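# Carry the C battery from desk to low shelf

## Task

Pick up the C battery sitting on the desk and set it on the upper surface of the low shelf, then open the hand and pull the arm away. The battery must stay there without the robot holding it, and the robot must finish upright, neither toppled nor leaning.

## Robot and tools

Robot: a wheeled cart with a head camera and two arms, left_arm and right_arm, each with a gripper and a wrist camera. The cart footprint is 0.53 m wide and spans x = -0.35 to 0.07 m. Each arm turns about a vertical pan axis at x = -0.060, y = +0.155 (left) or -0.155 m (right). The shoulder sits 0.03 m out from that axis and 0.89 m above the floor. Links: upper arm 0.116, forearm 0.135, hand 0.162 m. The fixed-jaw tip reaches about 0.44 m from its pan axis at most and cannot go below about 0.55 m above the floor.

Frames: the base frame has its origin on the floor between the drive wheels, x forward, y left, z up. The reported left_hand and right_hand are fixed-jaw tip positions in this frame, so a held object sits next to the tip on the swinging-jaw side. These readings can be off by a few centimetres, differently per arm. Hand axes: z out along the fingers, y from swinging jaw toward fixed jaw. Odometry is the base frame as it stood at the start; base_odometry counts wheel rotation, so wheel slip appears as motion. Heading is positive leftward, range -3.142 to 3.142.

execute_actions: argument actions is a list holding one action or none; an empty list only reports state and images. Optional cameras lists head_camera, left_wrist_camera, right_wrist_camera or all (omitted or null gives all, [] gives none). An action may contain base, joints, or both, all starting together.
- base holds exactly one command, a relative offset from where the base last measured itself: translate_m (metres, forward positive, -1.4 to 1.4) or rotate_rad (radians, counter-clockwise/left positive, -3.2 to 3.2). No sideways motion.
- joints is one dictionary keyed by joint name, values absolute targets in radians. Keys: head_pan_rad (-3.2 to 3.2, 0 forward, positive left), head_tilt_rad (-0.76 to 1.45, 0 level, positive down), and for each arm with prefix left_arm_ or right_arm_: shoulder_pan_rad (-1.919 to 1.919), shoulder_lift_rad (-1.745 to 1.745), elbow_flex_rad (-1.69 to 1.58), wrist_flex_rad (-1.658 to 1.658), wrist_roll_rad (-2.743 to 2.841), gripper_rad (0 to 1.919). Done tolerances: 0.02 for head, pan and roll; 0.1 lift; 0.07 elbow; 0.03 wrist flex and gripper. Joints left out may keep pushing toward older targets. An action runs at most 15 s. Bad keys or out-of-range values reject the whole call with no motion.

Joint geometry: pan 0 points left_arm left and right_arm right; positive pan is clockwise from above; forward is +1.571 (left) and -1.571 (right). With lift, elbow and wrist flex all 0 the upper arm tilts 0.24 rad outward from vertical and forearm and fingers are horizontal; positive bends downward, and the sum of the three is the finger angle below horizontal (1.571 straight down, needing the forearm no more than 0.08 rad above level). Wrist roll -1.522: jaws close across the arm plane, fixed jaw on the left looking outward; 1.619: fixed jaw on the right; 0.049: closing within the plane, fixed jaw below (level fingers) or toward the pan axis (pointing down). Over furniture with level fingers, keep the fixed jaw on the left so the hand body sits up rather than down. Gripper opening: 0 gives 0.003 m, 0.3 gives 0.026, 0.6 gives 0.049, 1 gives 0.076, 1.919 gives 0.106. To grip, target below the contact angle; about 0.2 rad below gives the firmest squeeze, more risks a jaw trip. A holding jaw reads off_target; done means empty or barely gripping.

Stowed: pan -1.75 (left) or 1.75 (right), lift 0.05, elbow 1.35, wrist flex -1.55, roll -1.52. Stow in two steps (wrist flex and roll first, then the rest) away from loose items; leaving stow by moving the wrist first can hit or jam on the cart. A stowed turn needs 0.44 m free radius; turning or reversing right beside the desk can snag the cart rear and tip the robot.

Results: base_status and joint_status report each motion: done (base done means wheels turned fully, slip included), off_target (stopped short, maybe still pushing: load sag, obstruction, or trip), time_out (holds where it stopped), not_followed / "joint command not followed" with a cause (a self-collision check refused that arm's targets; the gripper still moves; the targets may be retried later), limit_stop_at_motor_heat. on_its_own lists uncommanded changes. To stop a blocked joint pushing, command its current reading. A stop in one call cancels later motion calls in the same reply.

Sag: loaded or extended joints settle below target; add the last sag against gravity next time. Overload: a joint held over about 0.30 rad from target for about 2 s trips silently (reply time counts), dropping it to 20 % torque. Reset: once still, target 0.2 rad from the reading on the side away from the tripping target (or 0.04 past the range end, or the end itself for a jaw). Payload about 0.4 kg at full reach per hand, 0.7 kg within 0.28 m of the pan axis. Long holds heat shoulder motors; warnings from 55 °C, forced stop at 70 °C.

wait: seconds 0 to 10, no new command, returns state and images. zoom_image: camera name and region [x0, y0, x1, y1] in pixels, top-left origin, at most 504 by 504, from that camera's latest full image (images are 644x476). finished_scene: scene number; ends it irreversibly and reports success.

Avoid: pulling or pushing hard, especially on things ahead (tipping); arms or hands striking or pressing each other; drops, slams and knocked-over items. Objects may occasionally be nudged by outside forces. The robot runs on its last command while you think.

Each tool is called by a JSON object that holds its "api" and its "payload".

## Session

{"api": "execute_actions", "payload": {"actions": []}}

Scene clock: 0.00 s.
base_odometry: x=+0.000 y=+0.000 heading=+0.000 (m, m, rad; odometry frame)
base_status: not commanded
joint_positions: head_pan_rad=-0.006 head_tilt_rad=-0.023 left_arm_shoulder_pan_rad=-1.771 left_arm_shoulder_lift_rad=+0.068 left_arm_elbow_flex_rad=+1.276 left_arm_wrist_flex_rad=-1.515 left_arm_wrist_roll_rad=-1.498 left_arm_gripper_rad=+1.920 right_arm_shoulder_pan_rad=+1.745 right_arm_shoulder_lift_rad=+0.060 right_arm_elbow_flex_rad=+1.351 right_arm_wrist_flex_rad=-1.457 right_arm_wrist_roll_rad=-1.541 right_arm_gripper_rad=+1.920
joint_status: not commanded
left_hand: x=-0.3129 y=+0.0957 z=+0.9011 quat_wxyz=(-0.067, -0.640, -0.072, +0.762) (m; base frame)
right_hand: x=-0.3097 y=-0.1190 z=+0.8798 quat_wxyz=(-0.056, +0.687, -0.066, -0.721) (m; base frame)
pictures: head_camera, left_wrist_camera, right_wrist_camera
Images, in order (width x height): head_camera 644x476, left_wrist_camera 644x476, right_wrist_camera 644x476.

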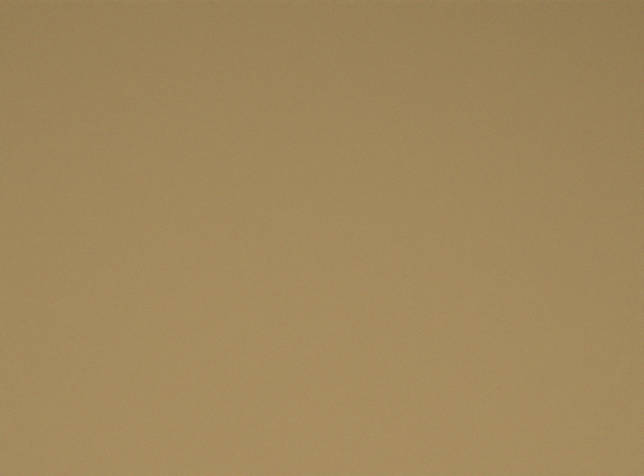

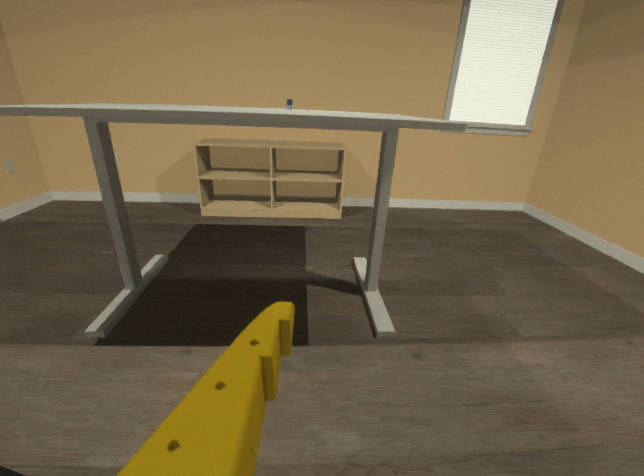

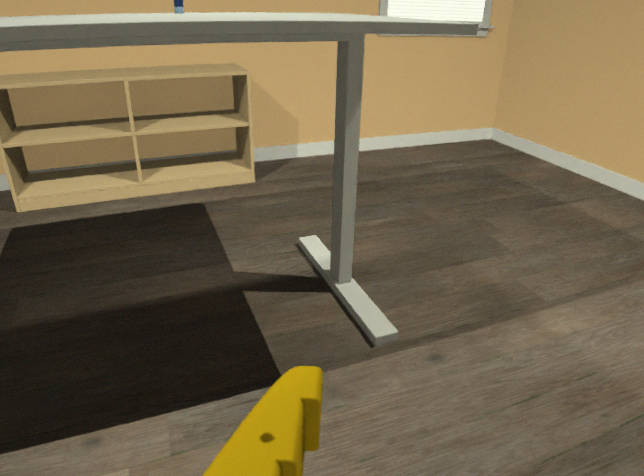

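{"api": "execute_actions", "payload": {"actions": [{"base":{"rotate_rad":3.14},"joints":{"head_pan_rad":0.1,"head_tilt_rad":0.3}}], "cameras": ["head_camera"]}}

Scene clock: 13.10 s.
base_odometry: x=-0.001 y=+0.000 heading=+3.139 (m, m, rad; odometry frame)
base_status: done
joint_positions: head_pan_rad=+0.090 head_tilt_rad=+0.293 left_arm_shoulder_pan_rad=-1.771 left_arm_shoulder_lift_rad=+0.068 left_arm_elbow_flex_rad=+1.276 left_arm_wrist_flex_rad=-1.515 left_arm_wrist_roll_rad=-1.498 left_arm_gripper_rad=+1.920 right_arm_shoulder_pan_rad=+1.745 right_arm_shoulder_lift_rad=+0.060 right_arm_elbow_flex_rad=+1.351 right_arm_wrist_flex_rad=-1.457 right_arm_wrist_roll_rad=-1.541 right_arm_gripper_rad=+1.920
joint_status: all done
left_hand: x=-0.3129 y=+0.0957 z=+0.9011 quat_wxyz=(-0.067, -0.640, -0.072, +0.762) (m; base frame)
right_hand: x=-0.3097 y=-0.1190 z=+0.8798 quat_wxyz=(-0.056, +0.687, -0.066, -0.721) (m; base frame)
pictures: head_camera
Images, in order (width x height): head_camera 644x476.

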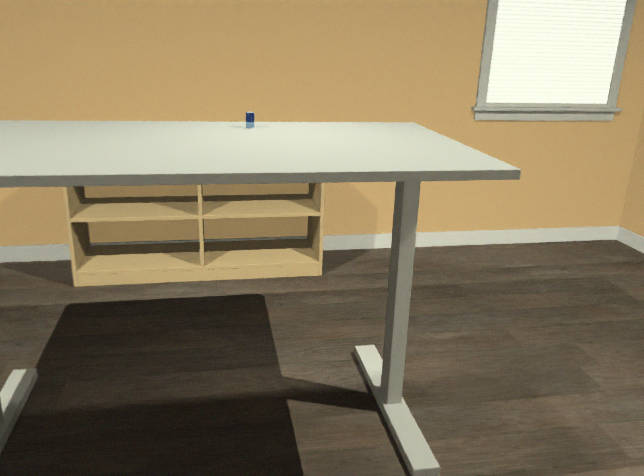

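{"api": "execute_actions", "payload": {"actions": [{"base":{"rotate_rad":-0.64}}], "cameras": []}}

{"api": "execute_actions", "payload": {"actions": [{"base":{"translate_m":1.4},"joints":{"head_pan_rad":0.4,"head_tilt_rad":0.5}}], "cameras": []}}

{"api": "execute_actions", "payload": {"actions": [{"base":{"rotate_rad":0.92}}], "cameras": ["head_camera"]}}

Scene clock: 32.40 s.
base_odometry: x=+0.000 y=+0.000 heading=+2.500 (m, m, rad; odometry frame)
base_status: done
joint_positions: head_pan_rad=+0.090 head_tilt_rad=+0.293 left_arm_shoulder_pan_rad=-1.771 left_arm_shoulder_lift_rad=+0.068 left_arm_elbow_flex_rad=+1.276 left_arm_wrist_flex_rad=-1.515 left_arm_wrist_roll_rad=-1.498 left_arm_gripper_rad=+1.920 right_arm_shoulder_pan_rad=+1.745 right_arm_shoulder_lift_rad=+0.060 right_arm_elbow_flex_rad=+1.351 right_arm_wrist_flex_rad=-1.457 right_arm_wrist_roll_rad=-1.541 right_arm_gripper_rad=+1.920
joint_status: not commanded
left_hand: x=-0.3129 y=+0.0957 z=+0.9011 quat_wxyz=(-0.067, -0.640, -0.072, +0.762) (m; base frame)
right_hand: x=-0.3097 y=-0.1190 z=+0.8798 quat_wxyz=(-0.056, +0.687, -0.066, -0.721) (m; base frame)
pictures: none
No camera images: the call's "cameras" was empty. Leave "cameras" out to get every camera's image.

Scene clock: 40.23 s.
base_odometry: x=-1.122 y=+0.838 heading=+2.502 (m, m, rad; odometry frame)
base_status: done
joint_positions: head_pan_rad=+0.390 head_tilt_rad=+0.494 left_arm_shoulder_pan_rad=-1.771 left_arm_shoulder_lift_rad=+0.068 left_arm_elbow_flex_rad=+1.276 left_arm_wrist_flex_rad=-1.515 left_arm_wrist_roll_rad=-1.498 left_arm_gripper_rad=+1.920 right_arm_shoulder_pan_rad=+1.745 right_arm_shoulder_lift_rad=+0.060 right_arm_elbow_flex_rad=+1.351 right_arm_wrist_flex_rad=-1.457 right_arm_wrist_roll_rad=-1.541 right_arm_gripper_rad=+1.920
joint_status: all done
left_hand: x=-0.3129 y=+0.0957 z=+0.9011 quat_wxyz=(-0.067, -0.640, -0.072, +0.762) (m; base frame)
right_hand: x=-0.3097 y=-0.1190 z=+0.8798 quat_wxyz=(-0.056, +0.687, -0.066, -0.721) (m; base frame)
pictures: none
No camera images: the call's "cameras" was empty. Leave "cameras" out to get every camera's image.

Scene clock: 42.10 s.
base_odometry: x=-1.121 y=+0.838 heading=-2.862 (m, m, rad; odometry frame)
base_status: done
joint_positions: head_pan_rad=+0.390 head_tilt_rad=+0.494 left_arm_shoulder_pan_rad=-1.771 left_arm_shoulder_lift_rad=+0.068 left_arm_elbow_flex_rad=+1.276 left_arm_wrist_flex_rad=-1.515 left_arm_wrist_roll_rad=-1.498 left_arm_gripper_rad=+1.920 right_arm_shoulder_pan_rad=+1.745 right_arm_shoulder_lift_rad=+0.060 right_arm_elbow_flex_rad=+1.351 right_arm_wrist_flex_rad=-1.457 right_arm_wrist_roll_rad=-1.541 right_arm_gripper_rad=+1.920
joint_status: not commanded
left_hand: x=-0.3129 y=+0.0957 z=+0.9011 quat_wxyz=(-0.067, -0.640, -0.072, +0.762) (m; base frame)
right_hand: x=-0.3097 y=-0.1190 z=+0.8798 quat_wxyz=(-0.056, +0.687, -0.066, -0.721) (m; base frame)
pictures: head_camera
Images, in order (width x height): head_camera 644x476.

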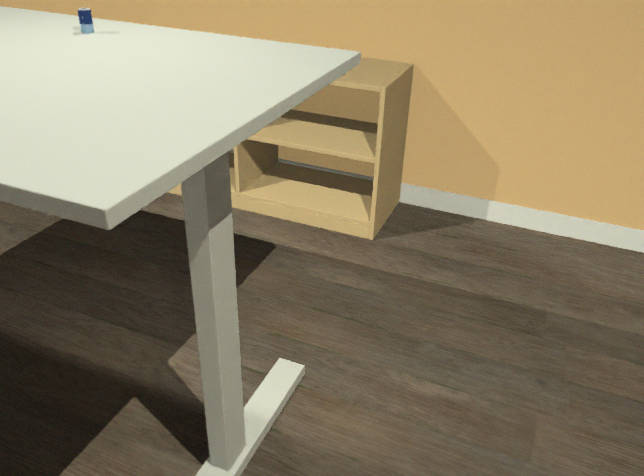

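{"api": "execute_actions", "payload": {"actions": [{"base":{"translate_m":1.4},"joints":{"head_pan_rad":1.5,"head_tilt_rad":0.5}}], "cameras": ["head_camera"]}}

Scene clock: 57.30 s.
base_odometry: x=-2.467 y=+0.451 heading=-2.864 (m, m, rad; odometry frame)
base_status: done
joint_positions: head_pan_rad=+1.490 head_tilt_rad=+0.494 left_arm_shoulder_pan_rad=-1.771 left_arm_shoulder_lift_rad=+0.068 left_arm_elbow_flex_rad=+1.276 left_arm_wrist_flex_rad=-1.515 left_arm_wrist_roll_rad=-1.498 left_arm_gripper_rad=+1.920 right_arm_shoulder_pan_rad=+1.745 right_arm_shoulder_lift_rad=+0.060 right_arm_elbow_flex_rad=+1.351 right_arm_wrist_flex_rad=-1.457 right_arm_wrist_roll_rad=-1.541 right_arm_gripper_rad=+1.920
joint_status: all done
left_hand: x=-0.3129 y=+0.0957 z=+0.9011 quat_wxyz=(-0.067, -0.640, -0.072, +0.762) (m; base frame)
right_hand: x=-0.3097 y=-0.1190 z=+0.8798 quat_wxyz=(-0.056, +0.687, -0.066, -0.721) (m; base frame)
pictures: head_camera
Images, in order (width x height): head_camera 644x476.

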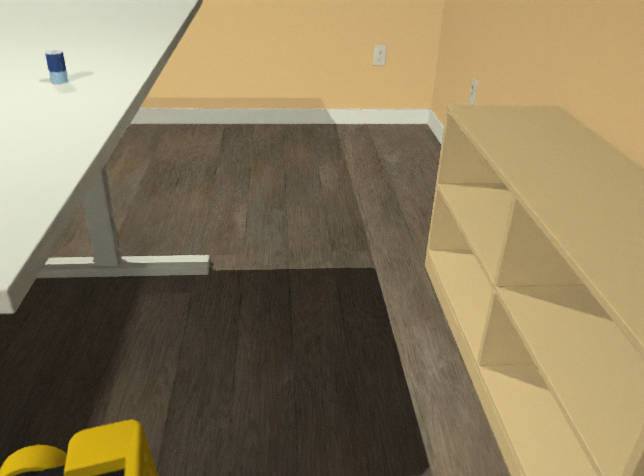

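{"api": "execute_actions", "payload": {"actions": [{"base":{"translate_m":0.055},"joints":{"head_pan_rad":0.0}}], "cameras": []}}

{"api": "execute_actions", "payload": {"actions": [{"base":{"rotate_rad":1.57}}], "cameras": ["head_camera"]}}

Scene clock: 68.13 s.
base_odometry: x=-2.520 y=+0.436 heading=-2.865 (m, m, rad; odometry frame)
base_status: done
joint_positions: head_pan_rad=+0.010 head_tilt_rad=+0.494 left_arm_shoulder_pan_rad=-1.771 left_arm_shoulder_lift_rad=+0.068 left_arm_elbow_flex_rad=+1.276 left_arm_wrist_flex_rad=-1.515 left_arm_wrist_roll_rad=-1.498 left_arm_gripper_rad=+1.920 right_arm_shoulder_pan_rad=+1.745 right_arm_shoulder_lift_rad=+0.060 right_arm_elbow_flex_rad=+1.351 right_arm_wrist_flex_rad=-1.457 right_arm_wrist_roll_rad=-1.541 right_arm_gripper_rad=+1.920
joint_status: all done
left_hand: x=-0.3129 y=+0.0957 z=+0.9011 quat_wxyz=(-0.067, -0.640, -0.072, +0.762) (m; base frame)
right_hand: x=-0.3097 y=-0.1190 z=+0.8798 quat_wxyz=(-0.056, +0.687, -0.066, -0.721) (m; base frame)
pictures: none
No camera images: the call's "cameras" was empty. Leave "cameras" out to get every camera's image.

Scene clock: 70.80 s.
base_odometry: x=-2.519 y=+0.436 heading=-1.296 (m, m, rad; odometry frame)
base_status: done
joint_positions: head_pan_rad=+0.010 head_tilt_rad=+0.494 left_arm_shoulder_pan_rad=-1.771 left_arm_shoulder_lift_rad=+0.068 left_arm_elbow_flex_rad=+1.276 left_arm_wrist_flex_rad=-1.515 left_arm_wrist_roll_rad=-1.498 left_arm_gripper_rad=+1.920 right_arm_shoulder_pan_rad=+1.745 right_arm_shoulder_lift_rad=+0.060 right_arm_elbow_flex_rad=+1.351 right_arm_wrist_flex_rad=-1.457 right_arm_wrist_roll_rad=-1.541 right_arm_gripper_rad=+1.920
joint_status: not commanded
left_hand: x=-0.3129 y=+0.0957 z=+0.9011 quat_wxyz=(-0.067, -0.640, -0.072, +0.762) (m; base frame)
right_hand: x=-0.3097 y=-0.1190 z=+0.8798 quat_wxyz=(-0.056, +0.687, -0.066, -0.721) (m; base frame)
pictures: head_camera
Images, in order (width x height): head_camera 644x476.

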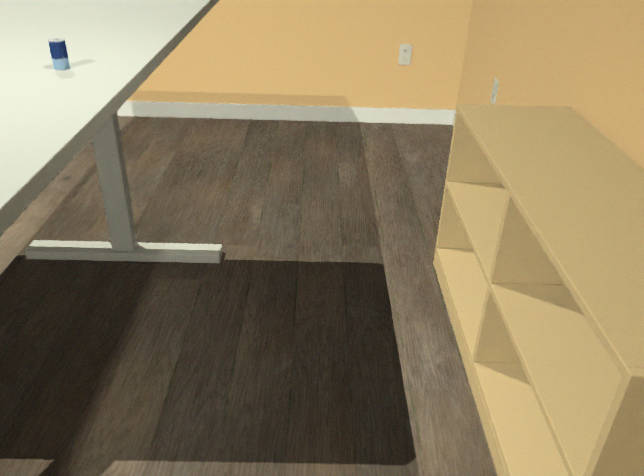

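{"api": "execute_actions", "payload": {"actions": [{"base":{"rotate_rad":0.035},"joints":{"left_arm_shoulder_pan_rad":0,"left_arm_gripper_rad":0.9,"left_arm_shoulder_lift_rad":-0.28,"left_arm_elbow_flex_rad":-0.35,"left_arm_wrist_flex_rad":1.15}}], "cameras": []}}

Scene clock: 85.63 s.
base_odometry: x=-2.519 y=+0.437 heading=-1.259 (m, m, rad; odometry frame)
base_status: done
joint_positions: head_pan_rad=+0.010 head_tilt_rad=+0.494 left_arm_shoulder_pan_rad=-0.010 left_arm_shoulder_lift_rad=-0.250 left_arm_elbow_flex_rad=-0.312 left_arm_wrist_flex_rad=+1.146 left_arm_wrist_roll_rad=-1.498 left_arm_gripper_rad=+0.910 right_arm_shoulder_pan_rad=+1.745 right_arm_shoulder_lift_rad=+0.060 right_arm_elbow_flex_rad=+1.351 right_arm_wrist_flex_rad=-1.457 right_arm_wrist_roll_rad=-1.541 right_arm_gripper_rad=+1.920
joint_status: all done
left_hand: x=-0.0706 y=+0.4297 z=+0.9972 quat_wxyz=(+0.337, -0.634, +0.612, +0.332) (m; base frame)
right_hand: x=-0.3097 y=-0.1190 z=+0.8798 quat_wxyz=(-0.056, +0.687, -0.066, -0.721) (m; base frame)
pictures: none
No camera images: the call's "cameras" was empty. Leave "cameras" out to get every camera's image.

{"api": "execute_actions", "payload": {"actions": [{"base":{"translate_m":1.08},"joints":{"head_pan_rad":1.3,"head_tilt_rad":0.6}}], "cameras": ["head_camera","left_wrist_camera"]}}

Scene clock: 97.50 s.
base_odometry: x=-2.187 y=-0.591 heading=-1.260 (m, m, rad; odometry frame)
base_status: done
joint_positions: head_pan_rad=+1.290 head_tilt_rad=+0.594 left_arm_shoulder_pan_rad=-0.009 left_arm_shoulder_lift_rad=-0.250 left_arm_elbow_flex_rad=-0.312 left_arm_wrist_flex_rad=+1.146 left_arm_wrist_roll_rad=-1.498 left_arm_gripper_rad=+0.910 right_arm_shoulder_pan_rad=+1.745 right_arm_shoulder_lift_rad=+0.060 right_arm_elbow_flex_rad=+1.351 right_arm_wrist_flex_rad=-1.457 right_arm_wrist_roll_rad=-1.541 right_arm_gripper_rad=+1.920
joint_status: all done
left_hand: x=-0.0701 y=+0.4297 z=+0.9972 quat_wxyz=(+0.337, -0.633, +0.613, +0.332) (m; base frame)
right_hand: x=-0.3097 y=-0.1190 z=+0.8798 quat_wxyz=(-0.056, +0.687, -0.066, -0.721) (m; base frame)
pictures: head_camera, left_wrist_camera
Images, in order (width x height): head_camera 644x476, left_wrist_camera 644x476.

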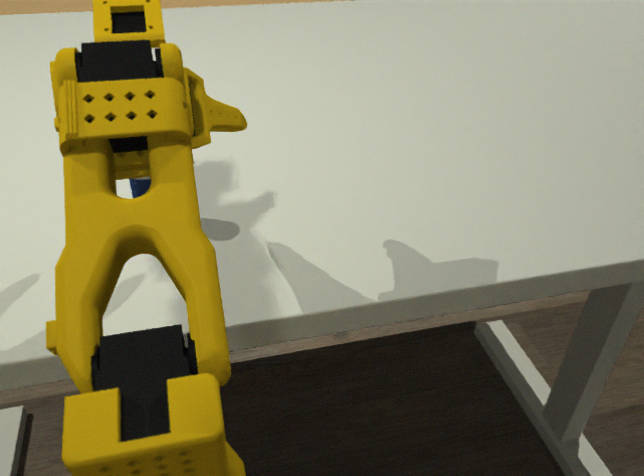

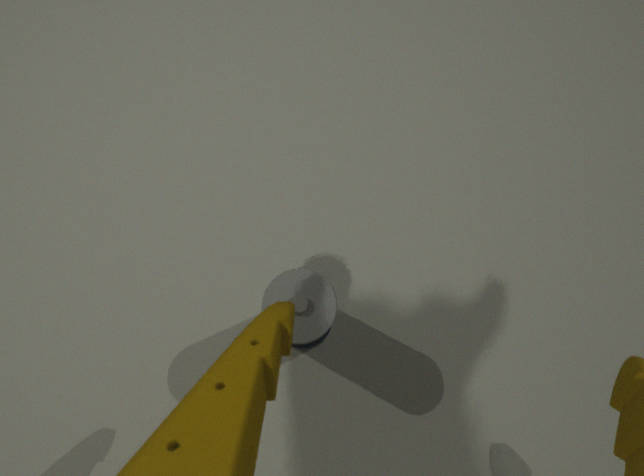

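{"api": "execute_actions", "payload": {"actions": [{"base":{"translate_m":-0.024},"joints":{"left_arm_gripper_rad":0.65}}], "cameras": ["left_wrist_camera"]}}

{"api": "execute_actions", "payload": {"actions": [{"joints":{"left_arm_shoulder_lift_rad":-0.115,"left_arm_elbow_flex_rad":-0.11,"left_arm_wrist_flex_rad":0.92}}], "cameras": ["left_wrist_camera"]}}

Scene clock: 107.63 s.
base_odometry: x=-2.195 y=-0.567 heading=-1.260 (m, m, rad; odometry frame)
base_status: done
joint_positions: head_pan_rad=+1.290 head_tilt_rad=+0.594 left_arm_shoulder_pan_rad=-0.009 left_arm_shoulder_lift_rad=-0.250 left_arm_elbow_flex_rad=-0.312 left_arm_wrist_flex_rad=+1.146 left_arm_wrist_roll_rad=-1.498 left_arm_gripper_rad=+0.660 right_arm_shoulder_pan_rad=+1.745 right_arm_shoulder_lift_rad=+0.060 right_arm_elbow_flex_rad=+1.351 right_arm_wrist_flex_rad=-1.457 right_arm_wrist_roll_rad=-1.541 right_arm_gripper_rad=+1.920
joint_status: all done
left_hand: x=-0.0701 y=+0.4297 z=+0.9972 quat_wxyz=(+0.337, -0.633, +0.613, +0.332) (m; base frame)
right_hand: x=-0.3097 y=-0.1190 z=+0.8798 quat_wxyz=(-0.056, +0.687, -0.066, -0.721) (m; base frame)
pictures: left_wrist_camera
Images, in order (width x height): left_wrist_camera 644x476.

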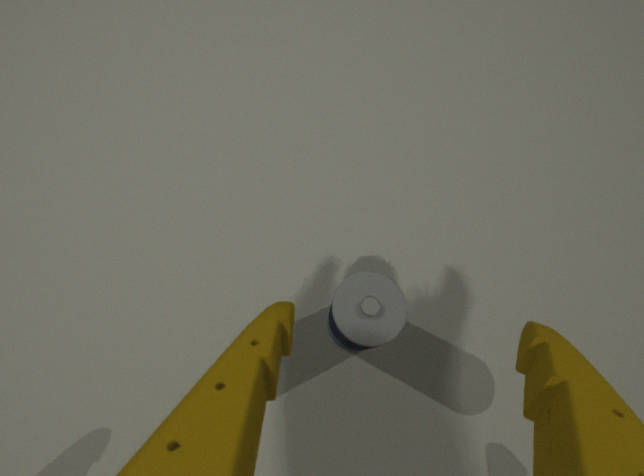

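Scene clock: 108.57 s.
base_odometry: x=-2.195 y=-0.567 heading=-1.260 (m, m, rad; odometry frame)
base_status: not commanded
joint_positions: head_pan_rad=+1.290 head_tilt_rad=+0.594 left_arm_shoulder_pan_rad=-0.009 left_arm_shoulder_lift_rad=-0.105 left_arm_elbow_flex_rad=-0.108 left_arm_wrist_flex_rad=+0.936 left_arm_wrist_roll_rad=-1.498 left_arm_gripper_rad=+0.660 right_arm_shoulder_pan_rad=+1.745 right_arm_shoulder_lift_rad=+0.060 right_arm_elbow_flex_rad=+1.351 right_arm_wrist_flex_rad=-1.457 right_arm_wrist_roll_rad=-1.541 right_arm_gripper_rad=+1.920
joint_status: all done
left_hand: x=-0.0703 y=+0.4522 z=+0.9360 quat_wxyz=(+0.293, -0.655, +0.634, +0.289) (m; base frame)
right_hand: x=-0.3097 y=-0.1190 z=+0.8798 quat_wxyz=(-0.056, +0.687, -0.066, -0.721) (m; base frame)
pictures: left_wrist_camera
Images, in order (width x height): left_wrist_camera 644x476.

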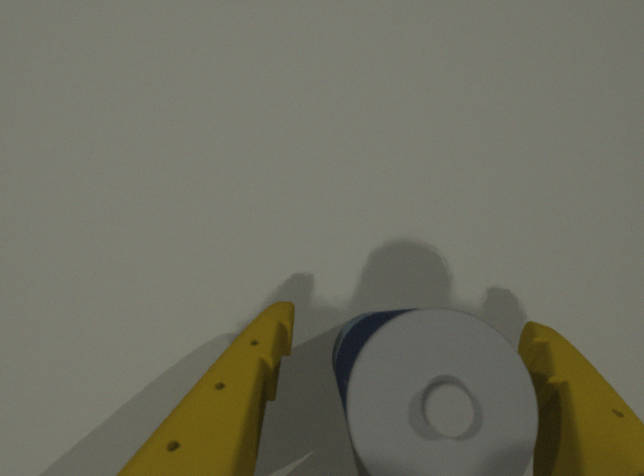

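{"api": "execute_actions", "payload": {"actions": [{"joints":{"left_arm_shoulder_pan_rad":0.04,"left_arm_gripper_rad":0.5}}], "cameras": []}}

{"api": "execute_actions", "payload": {"actions": [{"joints":{"left_arm_gripper_rad":0.15}}], "cameras": ["left_wrist_camera"]}}

{"api": "execute_actions", "payload": {"actions": [{"joints":{"left_arm_shoulder_lift_rad":-0.28,"left_arm_elbow_flex_rad":-0.35,"left_arm_wrist_flex_rad":1.15,"head_pan_rad":-0.6,"head_tilt_rad":0.7}}], "cameras": ["left_wrist_camera","head_camera"]}}

Scene clock: 116.17 s.
base_odometry: x=-2.195 y=-0.567 heading=-1.260 (m, m, rad; odometry frame)
base_status: not commanded
joint_positions: head_pan_rad=+1.290 head_tilt_rad=+0.594 left_arm_shoulder_pan_rad=+0.030 left_arm_shoulder_lift_rad=-0.105 left_arm_elbow_flex_rad=-0.108 left_arm_wrist_flex_rad=+0.936 left_arm_wrist_roll_rad=-1.498 left_arm_gripper_rad=+0.511 right_arm_shoulder_pan_rad=+1.745 right_arm_shoulder_lift_rad=+0.060 right_arm_elbow_flex_rad=+1.351 right_arm_wrist_flex_rad=-1.457 right_arm_wrist_roll_rad=-1.541 right_arm_gripper_rad=+1.920
joint_status: all done
left_hand: x=-0.0589 y=+0.4523 z=+0.9360 quat_wxyz=(+0.299, -0.643, +0.646, +0.283) (m; base frame)
right_hand: x=-0.3097 y=-0.1190 z=+0.8798 quat_wxyz=(-0.056, +0.687, -0.066, -0.721) (m; base frame)
pictures: none
No camera images: the call's "cameras" was empty. Leave "cameras" out to get every camera's image.

Scene clock: 116.87 s.
base_odometry: x=-2.195 y=-0.567 heading=-1.260 (m, m, rad; odometry frame)
base_status: not commanded
joint_positions: head_pan_rad=+1.290 head_tilt_rad=+0.594 left_arm_shoulder_pan_rad=+0.030 left_arm_shoulder_lift_rad=-0.105 left_arm_elbow_flex_rad=-0.108 left_arm_wrist_flex_rad=+0.936 left_arm_wrist_roll_rad=-1.498 left_arm_gripper_rad=+0.298 right_arm_shoulder_pan_rad=+1.745 right_arm_shoulder_lift_rad=+0.060 right_arm_elbow_flex_rad=+1.351 right_arm_wrist_flex_rad=-1.457 right_arm_wrist_roll_rad=-1.541 right_arm_gripper_rad=+1.920
joint_status: left_arm_gripper_rad off_target (ended at +0.298, target +0.150)
left_hand: x=-0.0589 y=+0.4523 z=+0.9360 quat_wxyz=(+0.299, -0.643, +0.646, +0.283) (m; base frame)
right_hand: x=-0.3097 y=-0.1190 z=+0.8798 quat_wxyz=(-0.056, +0.687, -0.066, -0.721) (m; base frame)
pictures: left_wrist_camera
Images, in order (width x height): left_wrist_camera 644x476.

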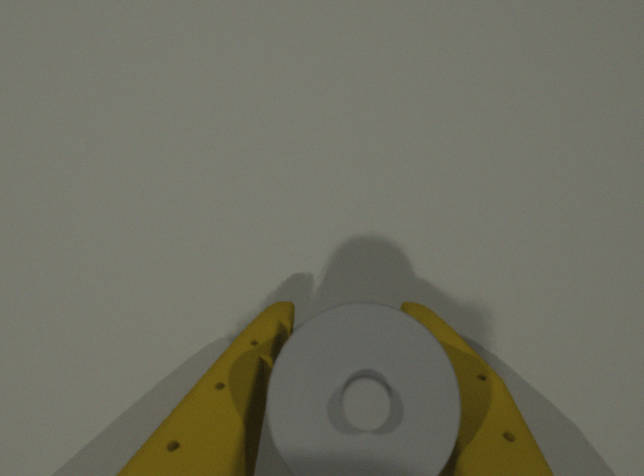

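Scene clock: 118.93 s.
base_odometry: x=-2.195 y=-0.567 heading=-1.260 (m, m, rad; odometry frame)
base_status: not commanded
joint_positions: head_pan_rad=-0.590 head_tilt_rad=+0.694 left_arm_shoulder_pan_rad=+0.030 left_arm_shoulder_lift_rad=-0.240 left_arm_elbow_flex_rad=-0.303 left_arm_wrist_flex_rad=+1.149 left_arm_wrist_roll_rad=-1.498 left_arm_gripper_rad=+0.298 right_arm_shoulder_pan_rad=+1.745 right_arm_shoulder_lift_rad=+0.060 right_arm_elbow_flex_rad=+1.351 right_arm_wrist_flex_rad=-1.457 right_arm_wrist_roll_rad=-1.541 right_arm_gripper_rad=+1.920
joint_status: all done
left_hand: x=-0.0596 y=+0.4304 z=+0.9923 quat_wxyz=(+0.337, -0.625, +0.628, +0.319) (m; base frame)
right_hand: x=-0.3097 y=-0.1190 z=+0.8798 quat_wxyz=(-0.056, +0.687, -0.066, -0.721) (m; base frame)
pictures: head_camera, left_wrist_camera
Images, in order (width x height): head_camera 644x476, left_wrist_camera 644x476.

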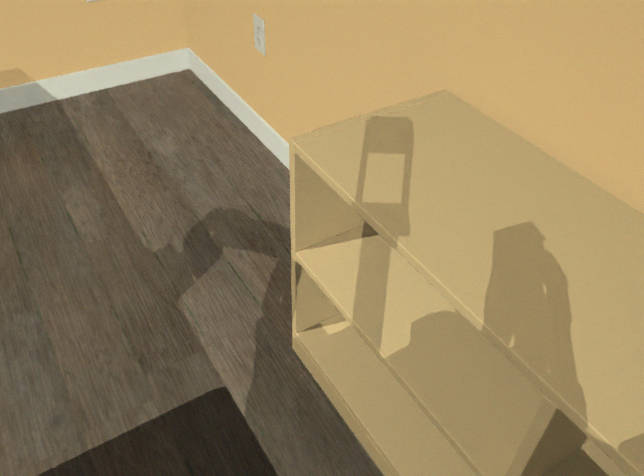

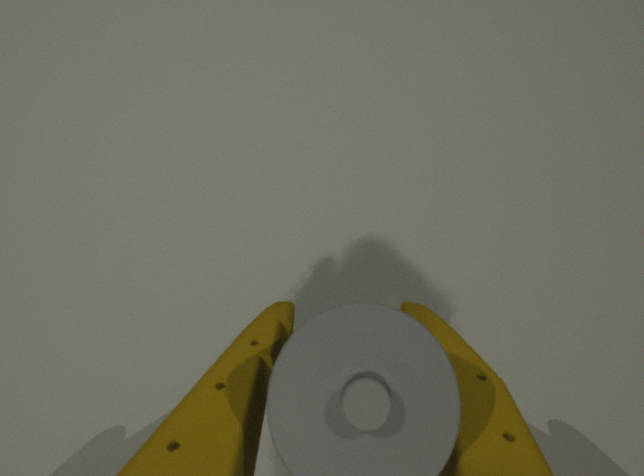

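{"api": "execute_actions", "payload": {"actions": [{"base":{"translate_m":-0.95},"joints":{"left_arm_shoulder_pan_rad":1.5,"head_pan_rad":0,"head_tilt_rad":0.75}}], "cameras": ["head_camera"]}}

Scene clock: 136.80 s.
base_odometry: x=-2.484 y=+0.338 heading=-1.263 (m, m, rad; odometry frame)
base_status: done
joint_positions: head_pan_rad=-0.010 head_tilt_rad=+0.745 left_arm_shoulder_pan_rad=+1.490 left_arm_shoulder_lift_rad=-0.240 left_arm_elbow_flex_rad=-0.303 left_arm_wrist_flex_rad=+1.149 left_arm_wrist_roll_rad=-1.498 left_arm_gripper_rad=+0.298 right_arm_shoulder_pan_rad=+1.745 right_arm_shoulder_lift_rad=+0.060 right_arm_elbow_flex_rad=+1.351 right_arm_wrist_flex_rad=-1.457 right_arm_wrist_roll_rad=-1.541 right_arm_gripper_rad=+1.920
joint_status: all done
left_hand: x=+0.2137 y=+0.1849 z=+0.9923 quat_wxyz=(+0.464, -0.047, +0.885, +0.013) (m; base frame)
right_hand: x=-0.3097 y=-0.1190 z=+0.8798 quat_wxyz=(-0.056, +0.687, -0.066, -0.721) (m; base frame)
pictures: head_camera
Images, in order (width x height): head_camera 644x476.

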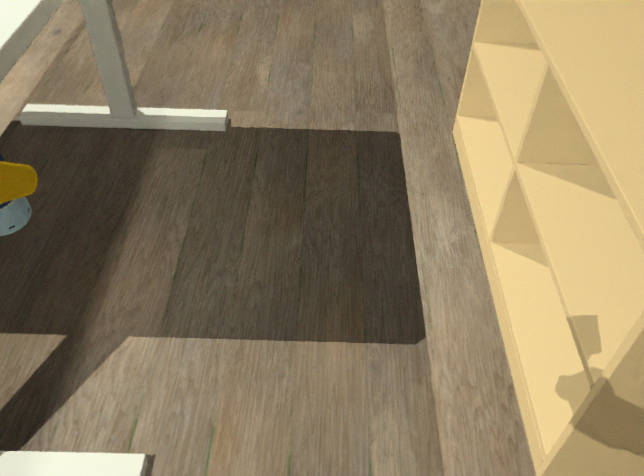

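{"api": "execute_actions", "payload": {"actions": [{"base":{"rotate_rad":-0.85},"joints":{"head_pan_rad":0.2,"left_arm_shoulder_lift_rad":0.8,"left_arm_elbow_flex_rad":-0.1,"left_arm_wrist_flex_rad":0.0}}], "cameras": ["head_camera"]}}

Scene clock: 144.70 s.
base_odometry: x=-2.484 y=+0.338 heading=-2.112 (m, m, rad; odometry frame)
base_status: done
joint_positions: head_pan_rad=+0.190 head_tilt_rad=+0.745 left_arm_shoulder_pan_rad=+1.493 left_arm_shoulder_lift_rad=+0.827 left_arm_elbow_flex_rad=-0.094 left_arm_wrist_flex_rad=+0.020 left_arm_wrist_roll_rad=-1.498 left_arm_gripper_rad=+0.298 right_arm_shoulder_pan_rad=+1.745 right_arm_shoulder_lift_rad=+0.060 right_arm_elbow_flex_rad=+1.351 right_arm_wrist_flex_rad=-1.457 right_arm_wrist_roll_rad=-1.541 right_arm_gripper_rad=+1.920
joint_status: all done
left_hand: x=+0.2910 y=+0.1901 z=+0.7530 quat_wxyz=(+0.397, -0.047, +0.916, +0.011) (m; base frame)
right_hand: x=-0.3097 y=-0.1190 z=+0.8798 quat_wxyz=(-0.056, +0.687, -0.066, -0.721) (m; base frame)
pictures: head_camera
Images, in order (width x height): head_camera 644x476.

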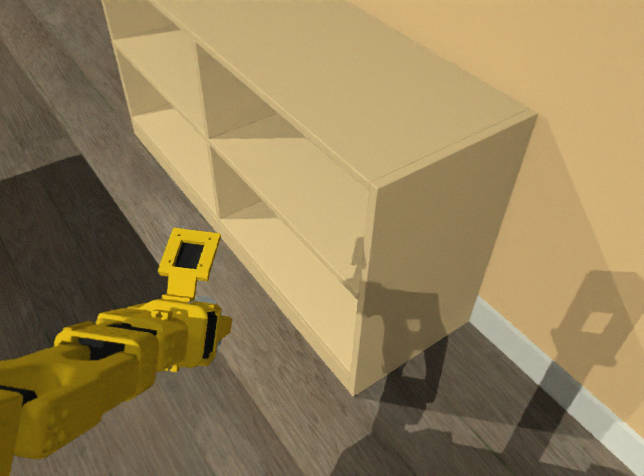

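{"api": "execute_actions", "payload": {"actions": [{"base":{"translate_m":0.52},"joints":{"head_pan_rad":0.1,"head_tilt_rad":1.05,"left_arm_shoulder_pan_rad":1.82,"left_arm_shoulder_lift_rad":1.2,"left_arm_elbow_flex_rad":-0.4,"left_arm_wrist_flex_rad":-0.12}}], "cameras": ["head_camera","left_wrist_camera"]}}

Scene clock: 156.03 s.
base_odometry: x=-2.753 y=-0.107 heading=-2.112 (m, m, rad; odometry frame)
base_status: done
joint_positions: head_pan_rad=+0.110 head_tilt_rad=+1.045 left_arm_shoulder_pan_rad=+1.809 left_arm_shoulder_lift_rad=+1.228 left_arm_elbow_flex_rad=-0.362 left_arm_wrist_flex_rad=-0.101 left_arm_wrist_roll_rad=-1.498 left_arm_gripper_rad=+0.298 right_arm_shoulder_pan_rad=+1.745 right_arm_shoulder_lift_rad=+0.060 right_arm_elbow_flex_rad=+1.351 right_arm_wrist_flex_rad=-1.457 right_arm_wrist_roll_rad=-1.541 right_arm_gripper_rad=+1.920
joint_status: all done
left_hand: x=+0.2847 y=+0.0793 z=+0.6948 quat_wxyz=(+0.389, +0.098, +0.915, -0.051) (m; base frame)
right_hand: x=-0.3097 y=-0.1190 z=+0.8798 quat_wxyz=(-0.056, +0.687, -0.066, -0.721) (m; base frame)
pictures: head_camera, left_wrist_camera
Images, in order (width x height): head_camera 644x476, left_wrist_camera 644x476.

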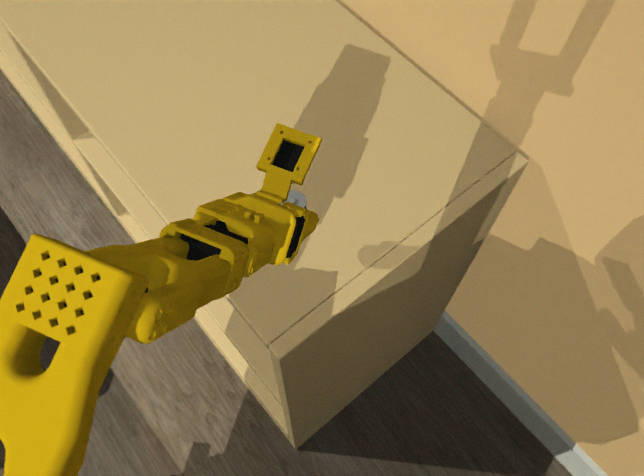

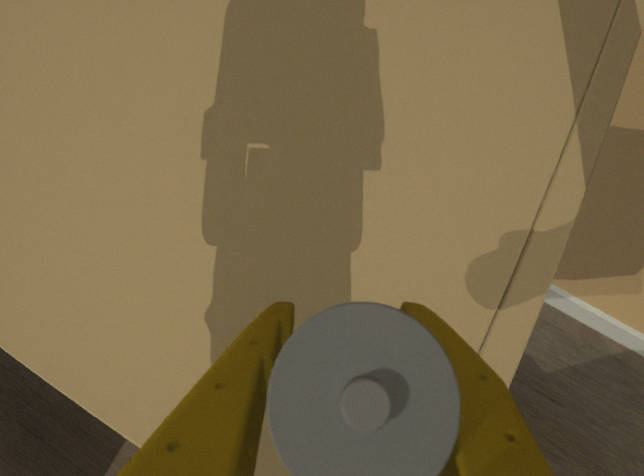

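{"api": "execute_actions", "payload": {"actions": [{"base":{"translate_m":0.02},"joints":{"left_arm_shoulder_pan_rad":1.72,"left_arm_shoulder_lift_rad":1.525,"left_arm_elbow_flex_rad":-0.655,"left_arm_wrist_flex_rad":-0.22}}], "cameras": ["head_camera","left_wrist_camera"]}}

Scene clock: 164.13 s.
base_odometry: x=-2.763 y=-0.125 heading=-2.113 (m, m, rad; odometry frame)
base_status: done
joint_positions: head_pan_rad=+0.110 head_tilt_rad=+1.045 left_arm_shoulder_pan_rad=+1.729 left_arm_shoulder_lift_rad=+1.553 left_arm_elbow_flex_rad=-0.617 left_arm_wrist_flex_rad=-0.201 left_arm_wrist_roll_rad=-1.498 left_arm_gripper_rad=+0.298 right_arm_shoulder_pan_rad=+1.745 right_arm_shoulder_lift_rad=+0.060 right_arm_elbow_flex_rad=+1.351 right_arm_wrist_flex_rad=-1.457 right_arm_wrist_roll_rad=-1.541 right_arm_gripper_rad=+1.920
joint_status: all done
left_hand: x=+0.2833 y=+0.1080 z=+0.6545 quat_wxyz=(+0.404, +0.061, +0.912, -0.037) (m; base frame)
right_hand: x=-0.3097 y=-0.1190 z=+0.8798 quat_wxyz=(-0.056, +0.687, -0.066, -0.721) (m; base frame)
pictures: head_camera, left_wrist_camera
Images, in order (width x height): head_camera 644x476, left_wrist_camera 644x476.

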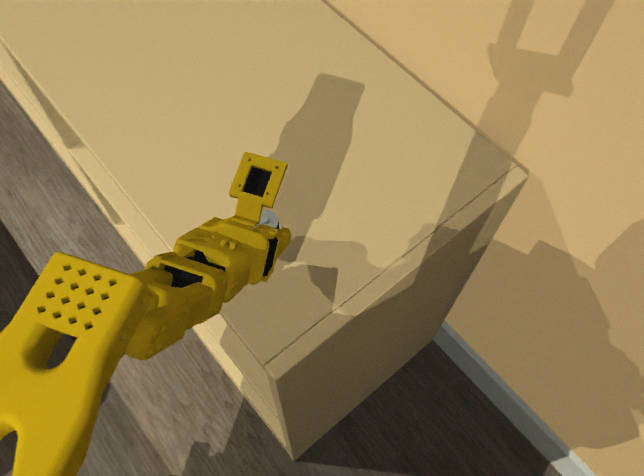

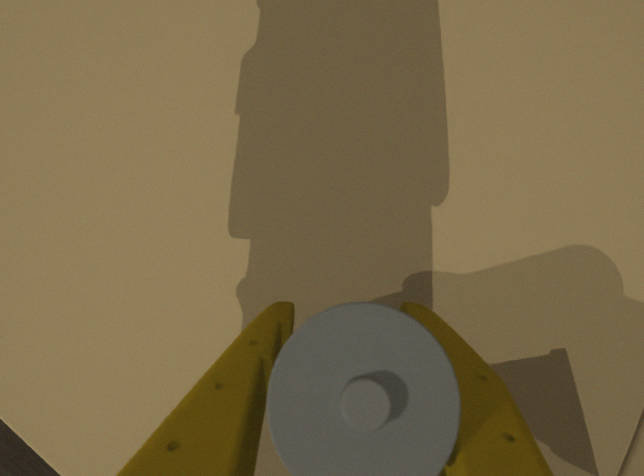

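Not touching yet; lower ~1.3 cm.

{"api": "execute_actions", "payload": {"actions": [{"joints":{"left_arm_shoulder_lift_rad":1.63,"left_arm_elbow_flex_rad":-0.71,"left_arm_wrist_flex_rad":-0.27}}], "cameras": ["left_wrist_camera"]}}

Scene clock: 170.90 s.
base_odometry: x=-2.763 y=-0.125 heading=-2.113 (m, m, rad; odometry frame)
base_status: not commanded
joint_positions: head_pan_rad=+0.110 head_tilt_rad=+1.045 left_arm_shoulder_pan_rad=+1.729 left_arm_shoulder_lift_rad=+1.649 left_arm_elbow_flex_rad=-0.677 left_arm_wrist_flex_rad=-0.251 left_arm_wrist_roll_rad=-1.498 left_arm_gripper_rad=+0.298 right_arm_shoulder_pan_rad=+1.745 right_arm_shoulder_lift_rad=+0.060 right_arm_elbow_flex_rad=+1.351 right_arm_wrist_flex_rad=-1.457 right_arm_wrist_roll_rad=-1.541 right_arm_gripper_rad=+1.920
joint_status: all done
left_hand: x=+0.2779 y=+0.1088 z=+0.6424 quat_wxyz=(+0.410, +0.061, +0.909, -0.038) (m; base frame)
right_hand: x=-0.3097 y=-0.1190 z=+0.8798 quat_wxyz=(-0.056, +0.687, -0.066, -0.721) (m; base frame)
pictures: left_wrist_camera
Images, in order (width x height): left_wrist_camera 644x476.

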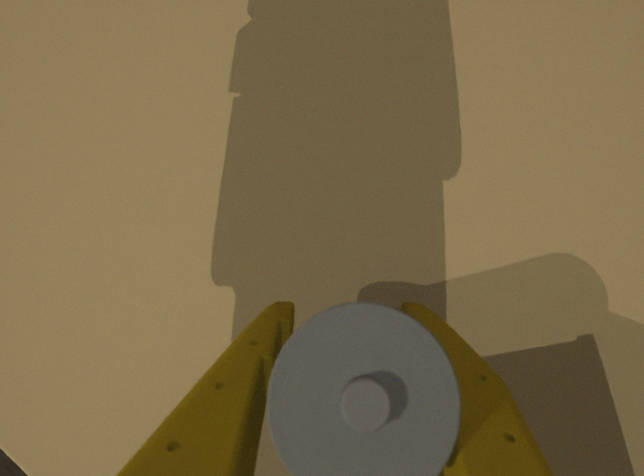

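{"api": "execute_actions", "payload": {"actions": [{"joints":{"left_arm_shoulder_lift_rad":1.665}}], "cameras": ["left_wrist_camera"]}}

Scene clock: 174.77 s.
base_odometry: x=-2.763 y=-0.125 heading=-2.113 (m, m, rad; odometry frame)
base_status: not commanded
joint_positions: head_pan_rad=+0.110 head_tilt_rad=+1.045 left_arm_shoulder_pan_rad=+1.729 left_arm_shoulder_lift_rad=+1.668 left_arm_elbow_flex_rad=-0.692 left_arm_wrist_flex_rad=-0.262 left_arm_wrist_roll_rad=-1.498 left_arm_gripper_rad=+0.297 right_arm_shoulder_pan_rad=+1.745 right_arm_shoulder_lift_rad=+0.060 right_arm_elbow_flex_rad=+1.351 right_arm_wrist_flex_rad=-1.457 right_arm_wrist_roll_rad=-1.541 right_arm_gripper_rad=+1.920
joint_status: all done
left_hand: x=+0.2777 y=+0.1089 z=+0.6410 quat_wxyz=(+0.414, +0.061, +0.908, -0.038) (m; base frame)
right_hand: x=-0.3097 y=-0.1190 z=+0.8798 quat_wxyz=(-0.056, +0.687, -0.066, -0.721) (m; base frame)
pictures: left_wrist_camera
Images, in order (width x height): left_wrist_camera 644x476.

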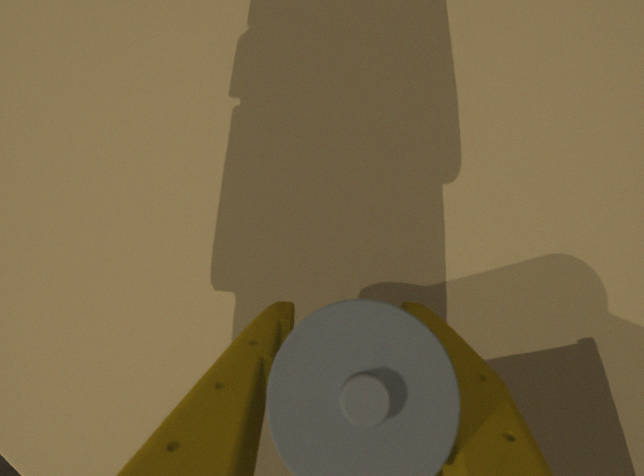

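{"api": "execute_actions", "payload": {"actions": [{"joints":{"left_arm_gripper_rad":0.75,"left_arm_shoulder_pan_rad":1.68}}], "cameras": ["left_wrist_camera"]}}

Scene clock: 180.13 s.
base_odometry: x=-2.763 y=-0.125 heading=-2.113 (m, m, rad; odometry frame)
base_status: not commanded
joint_positions: head_pan_rad=+0.110 head_tilt_rad=+1.045 left_arm_shoulder_pan_rad=+1.691 left_arm_shoulder_lift_rad=+1.682 left_arm_elbow_flex_rad=-0.694 left_arm_wrist_flex_rad=-0.262 left_arm_wrist_roll_rad=-1.498 left_arm_gripper_rad=+0.738 right_arm_shoulder_pan_rad=+1.745 right_arm_shoulder_lift_rad=+0.060 right_arm_elbow_flex_rad=+1.351 right_arm_wrist_flex_rad=-1.457 right_arm_wrist_roll_rad=-1.541 right_arm_gripper_rad=+1.920
joint_status: all done
left_hand: x=+0.2760 y=+0.1222 z=+0.6371 quat_wxyz=(+0.409, +0.044, +0.911, -0.030) (m; base frame)
right_hand: x=-0.3097 y=-0.1190 z=+0.8798 quat_wxyz=(-0.056, +0.687, -0.066, -0.721) (m; base frame)
pictures: left_wrist_camera
Images, in order (width x height): left_wrist_camera 644x476.

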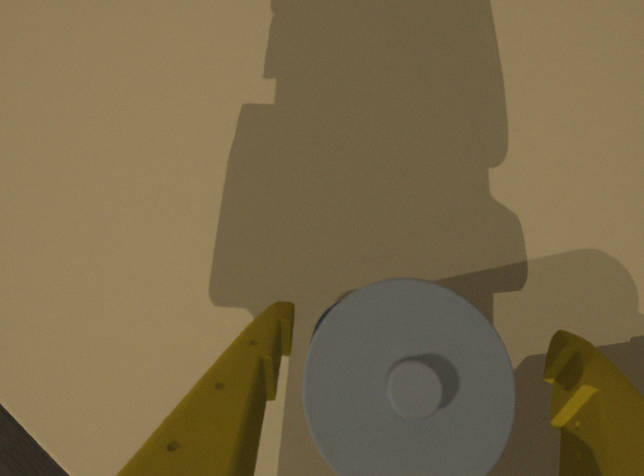

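{"api": "execute_actions", "payload": {"actions": [{"base":{"translate_m":-0.3},"joints":{"head_tilt_rad":0.8}}], "cameras": ["head_camera"]}}

Scene clock: 185.77 s.
base_odometry: x=-2.609 y=+0.132 heading=-2.113 (m, m, rad; odometry frame)
base_status: done
joint_positions: head_pan_rad=+0.110 head_tilt_rad=+0.815 left_arm_shoulder_pan_rad=+1.691 left_arm_shoulder_lift_rad=+1.683 left_arm_elbow_flex_rad=-0.694 left_arm_wrist_flex_rad=-0.262 left_arm_wrist_roll_rad=-1.498 left_arm_gripper_rad=+0.740 right_arm_shoulder_pan_rad=+1.745 right_arm_shoulder_lift_rad=+0.060 right_arm_elbow_flex_rad=+1.351 right_arm_wrist_flex_rad=-1.457 right_arm_wrist_roll_rad=-1.541 right_arm_gripper_rad=+1.920
joint_status: all done
left_hand: x=+0.2757 y=+0.1223 z=+0.6366 quat_wxyz=(+0.408, +0.044, +0.911, -0.029) (m; base frame)
right_hand: x=-0.3097 y=-0.1190 z=+0.8798 quat_wxyz=(-0.056, +0.687, -0.066, -0.721) (m; base frame)
pictures: head_camera
Images, in order (width x height): head_camera 644x476.

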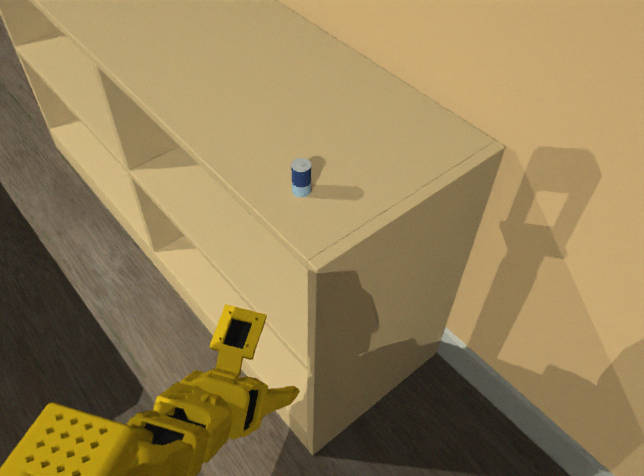

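{"api": "finished_scene", "payload": {"scene": 2}}

The scene is finished: the task was done.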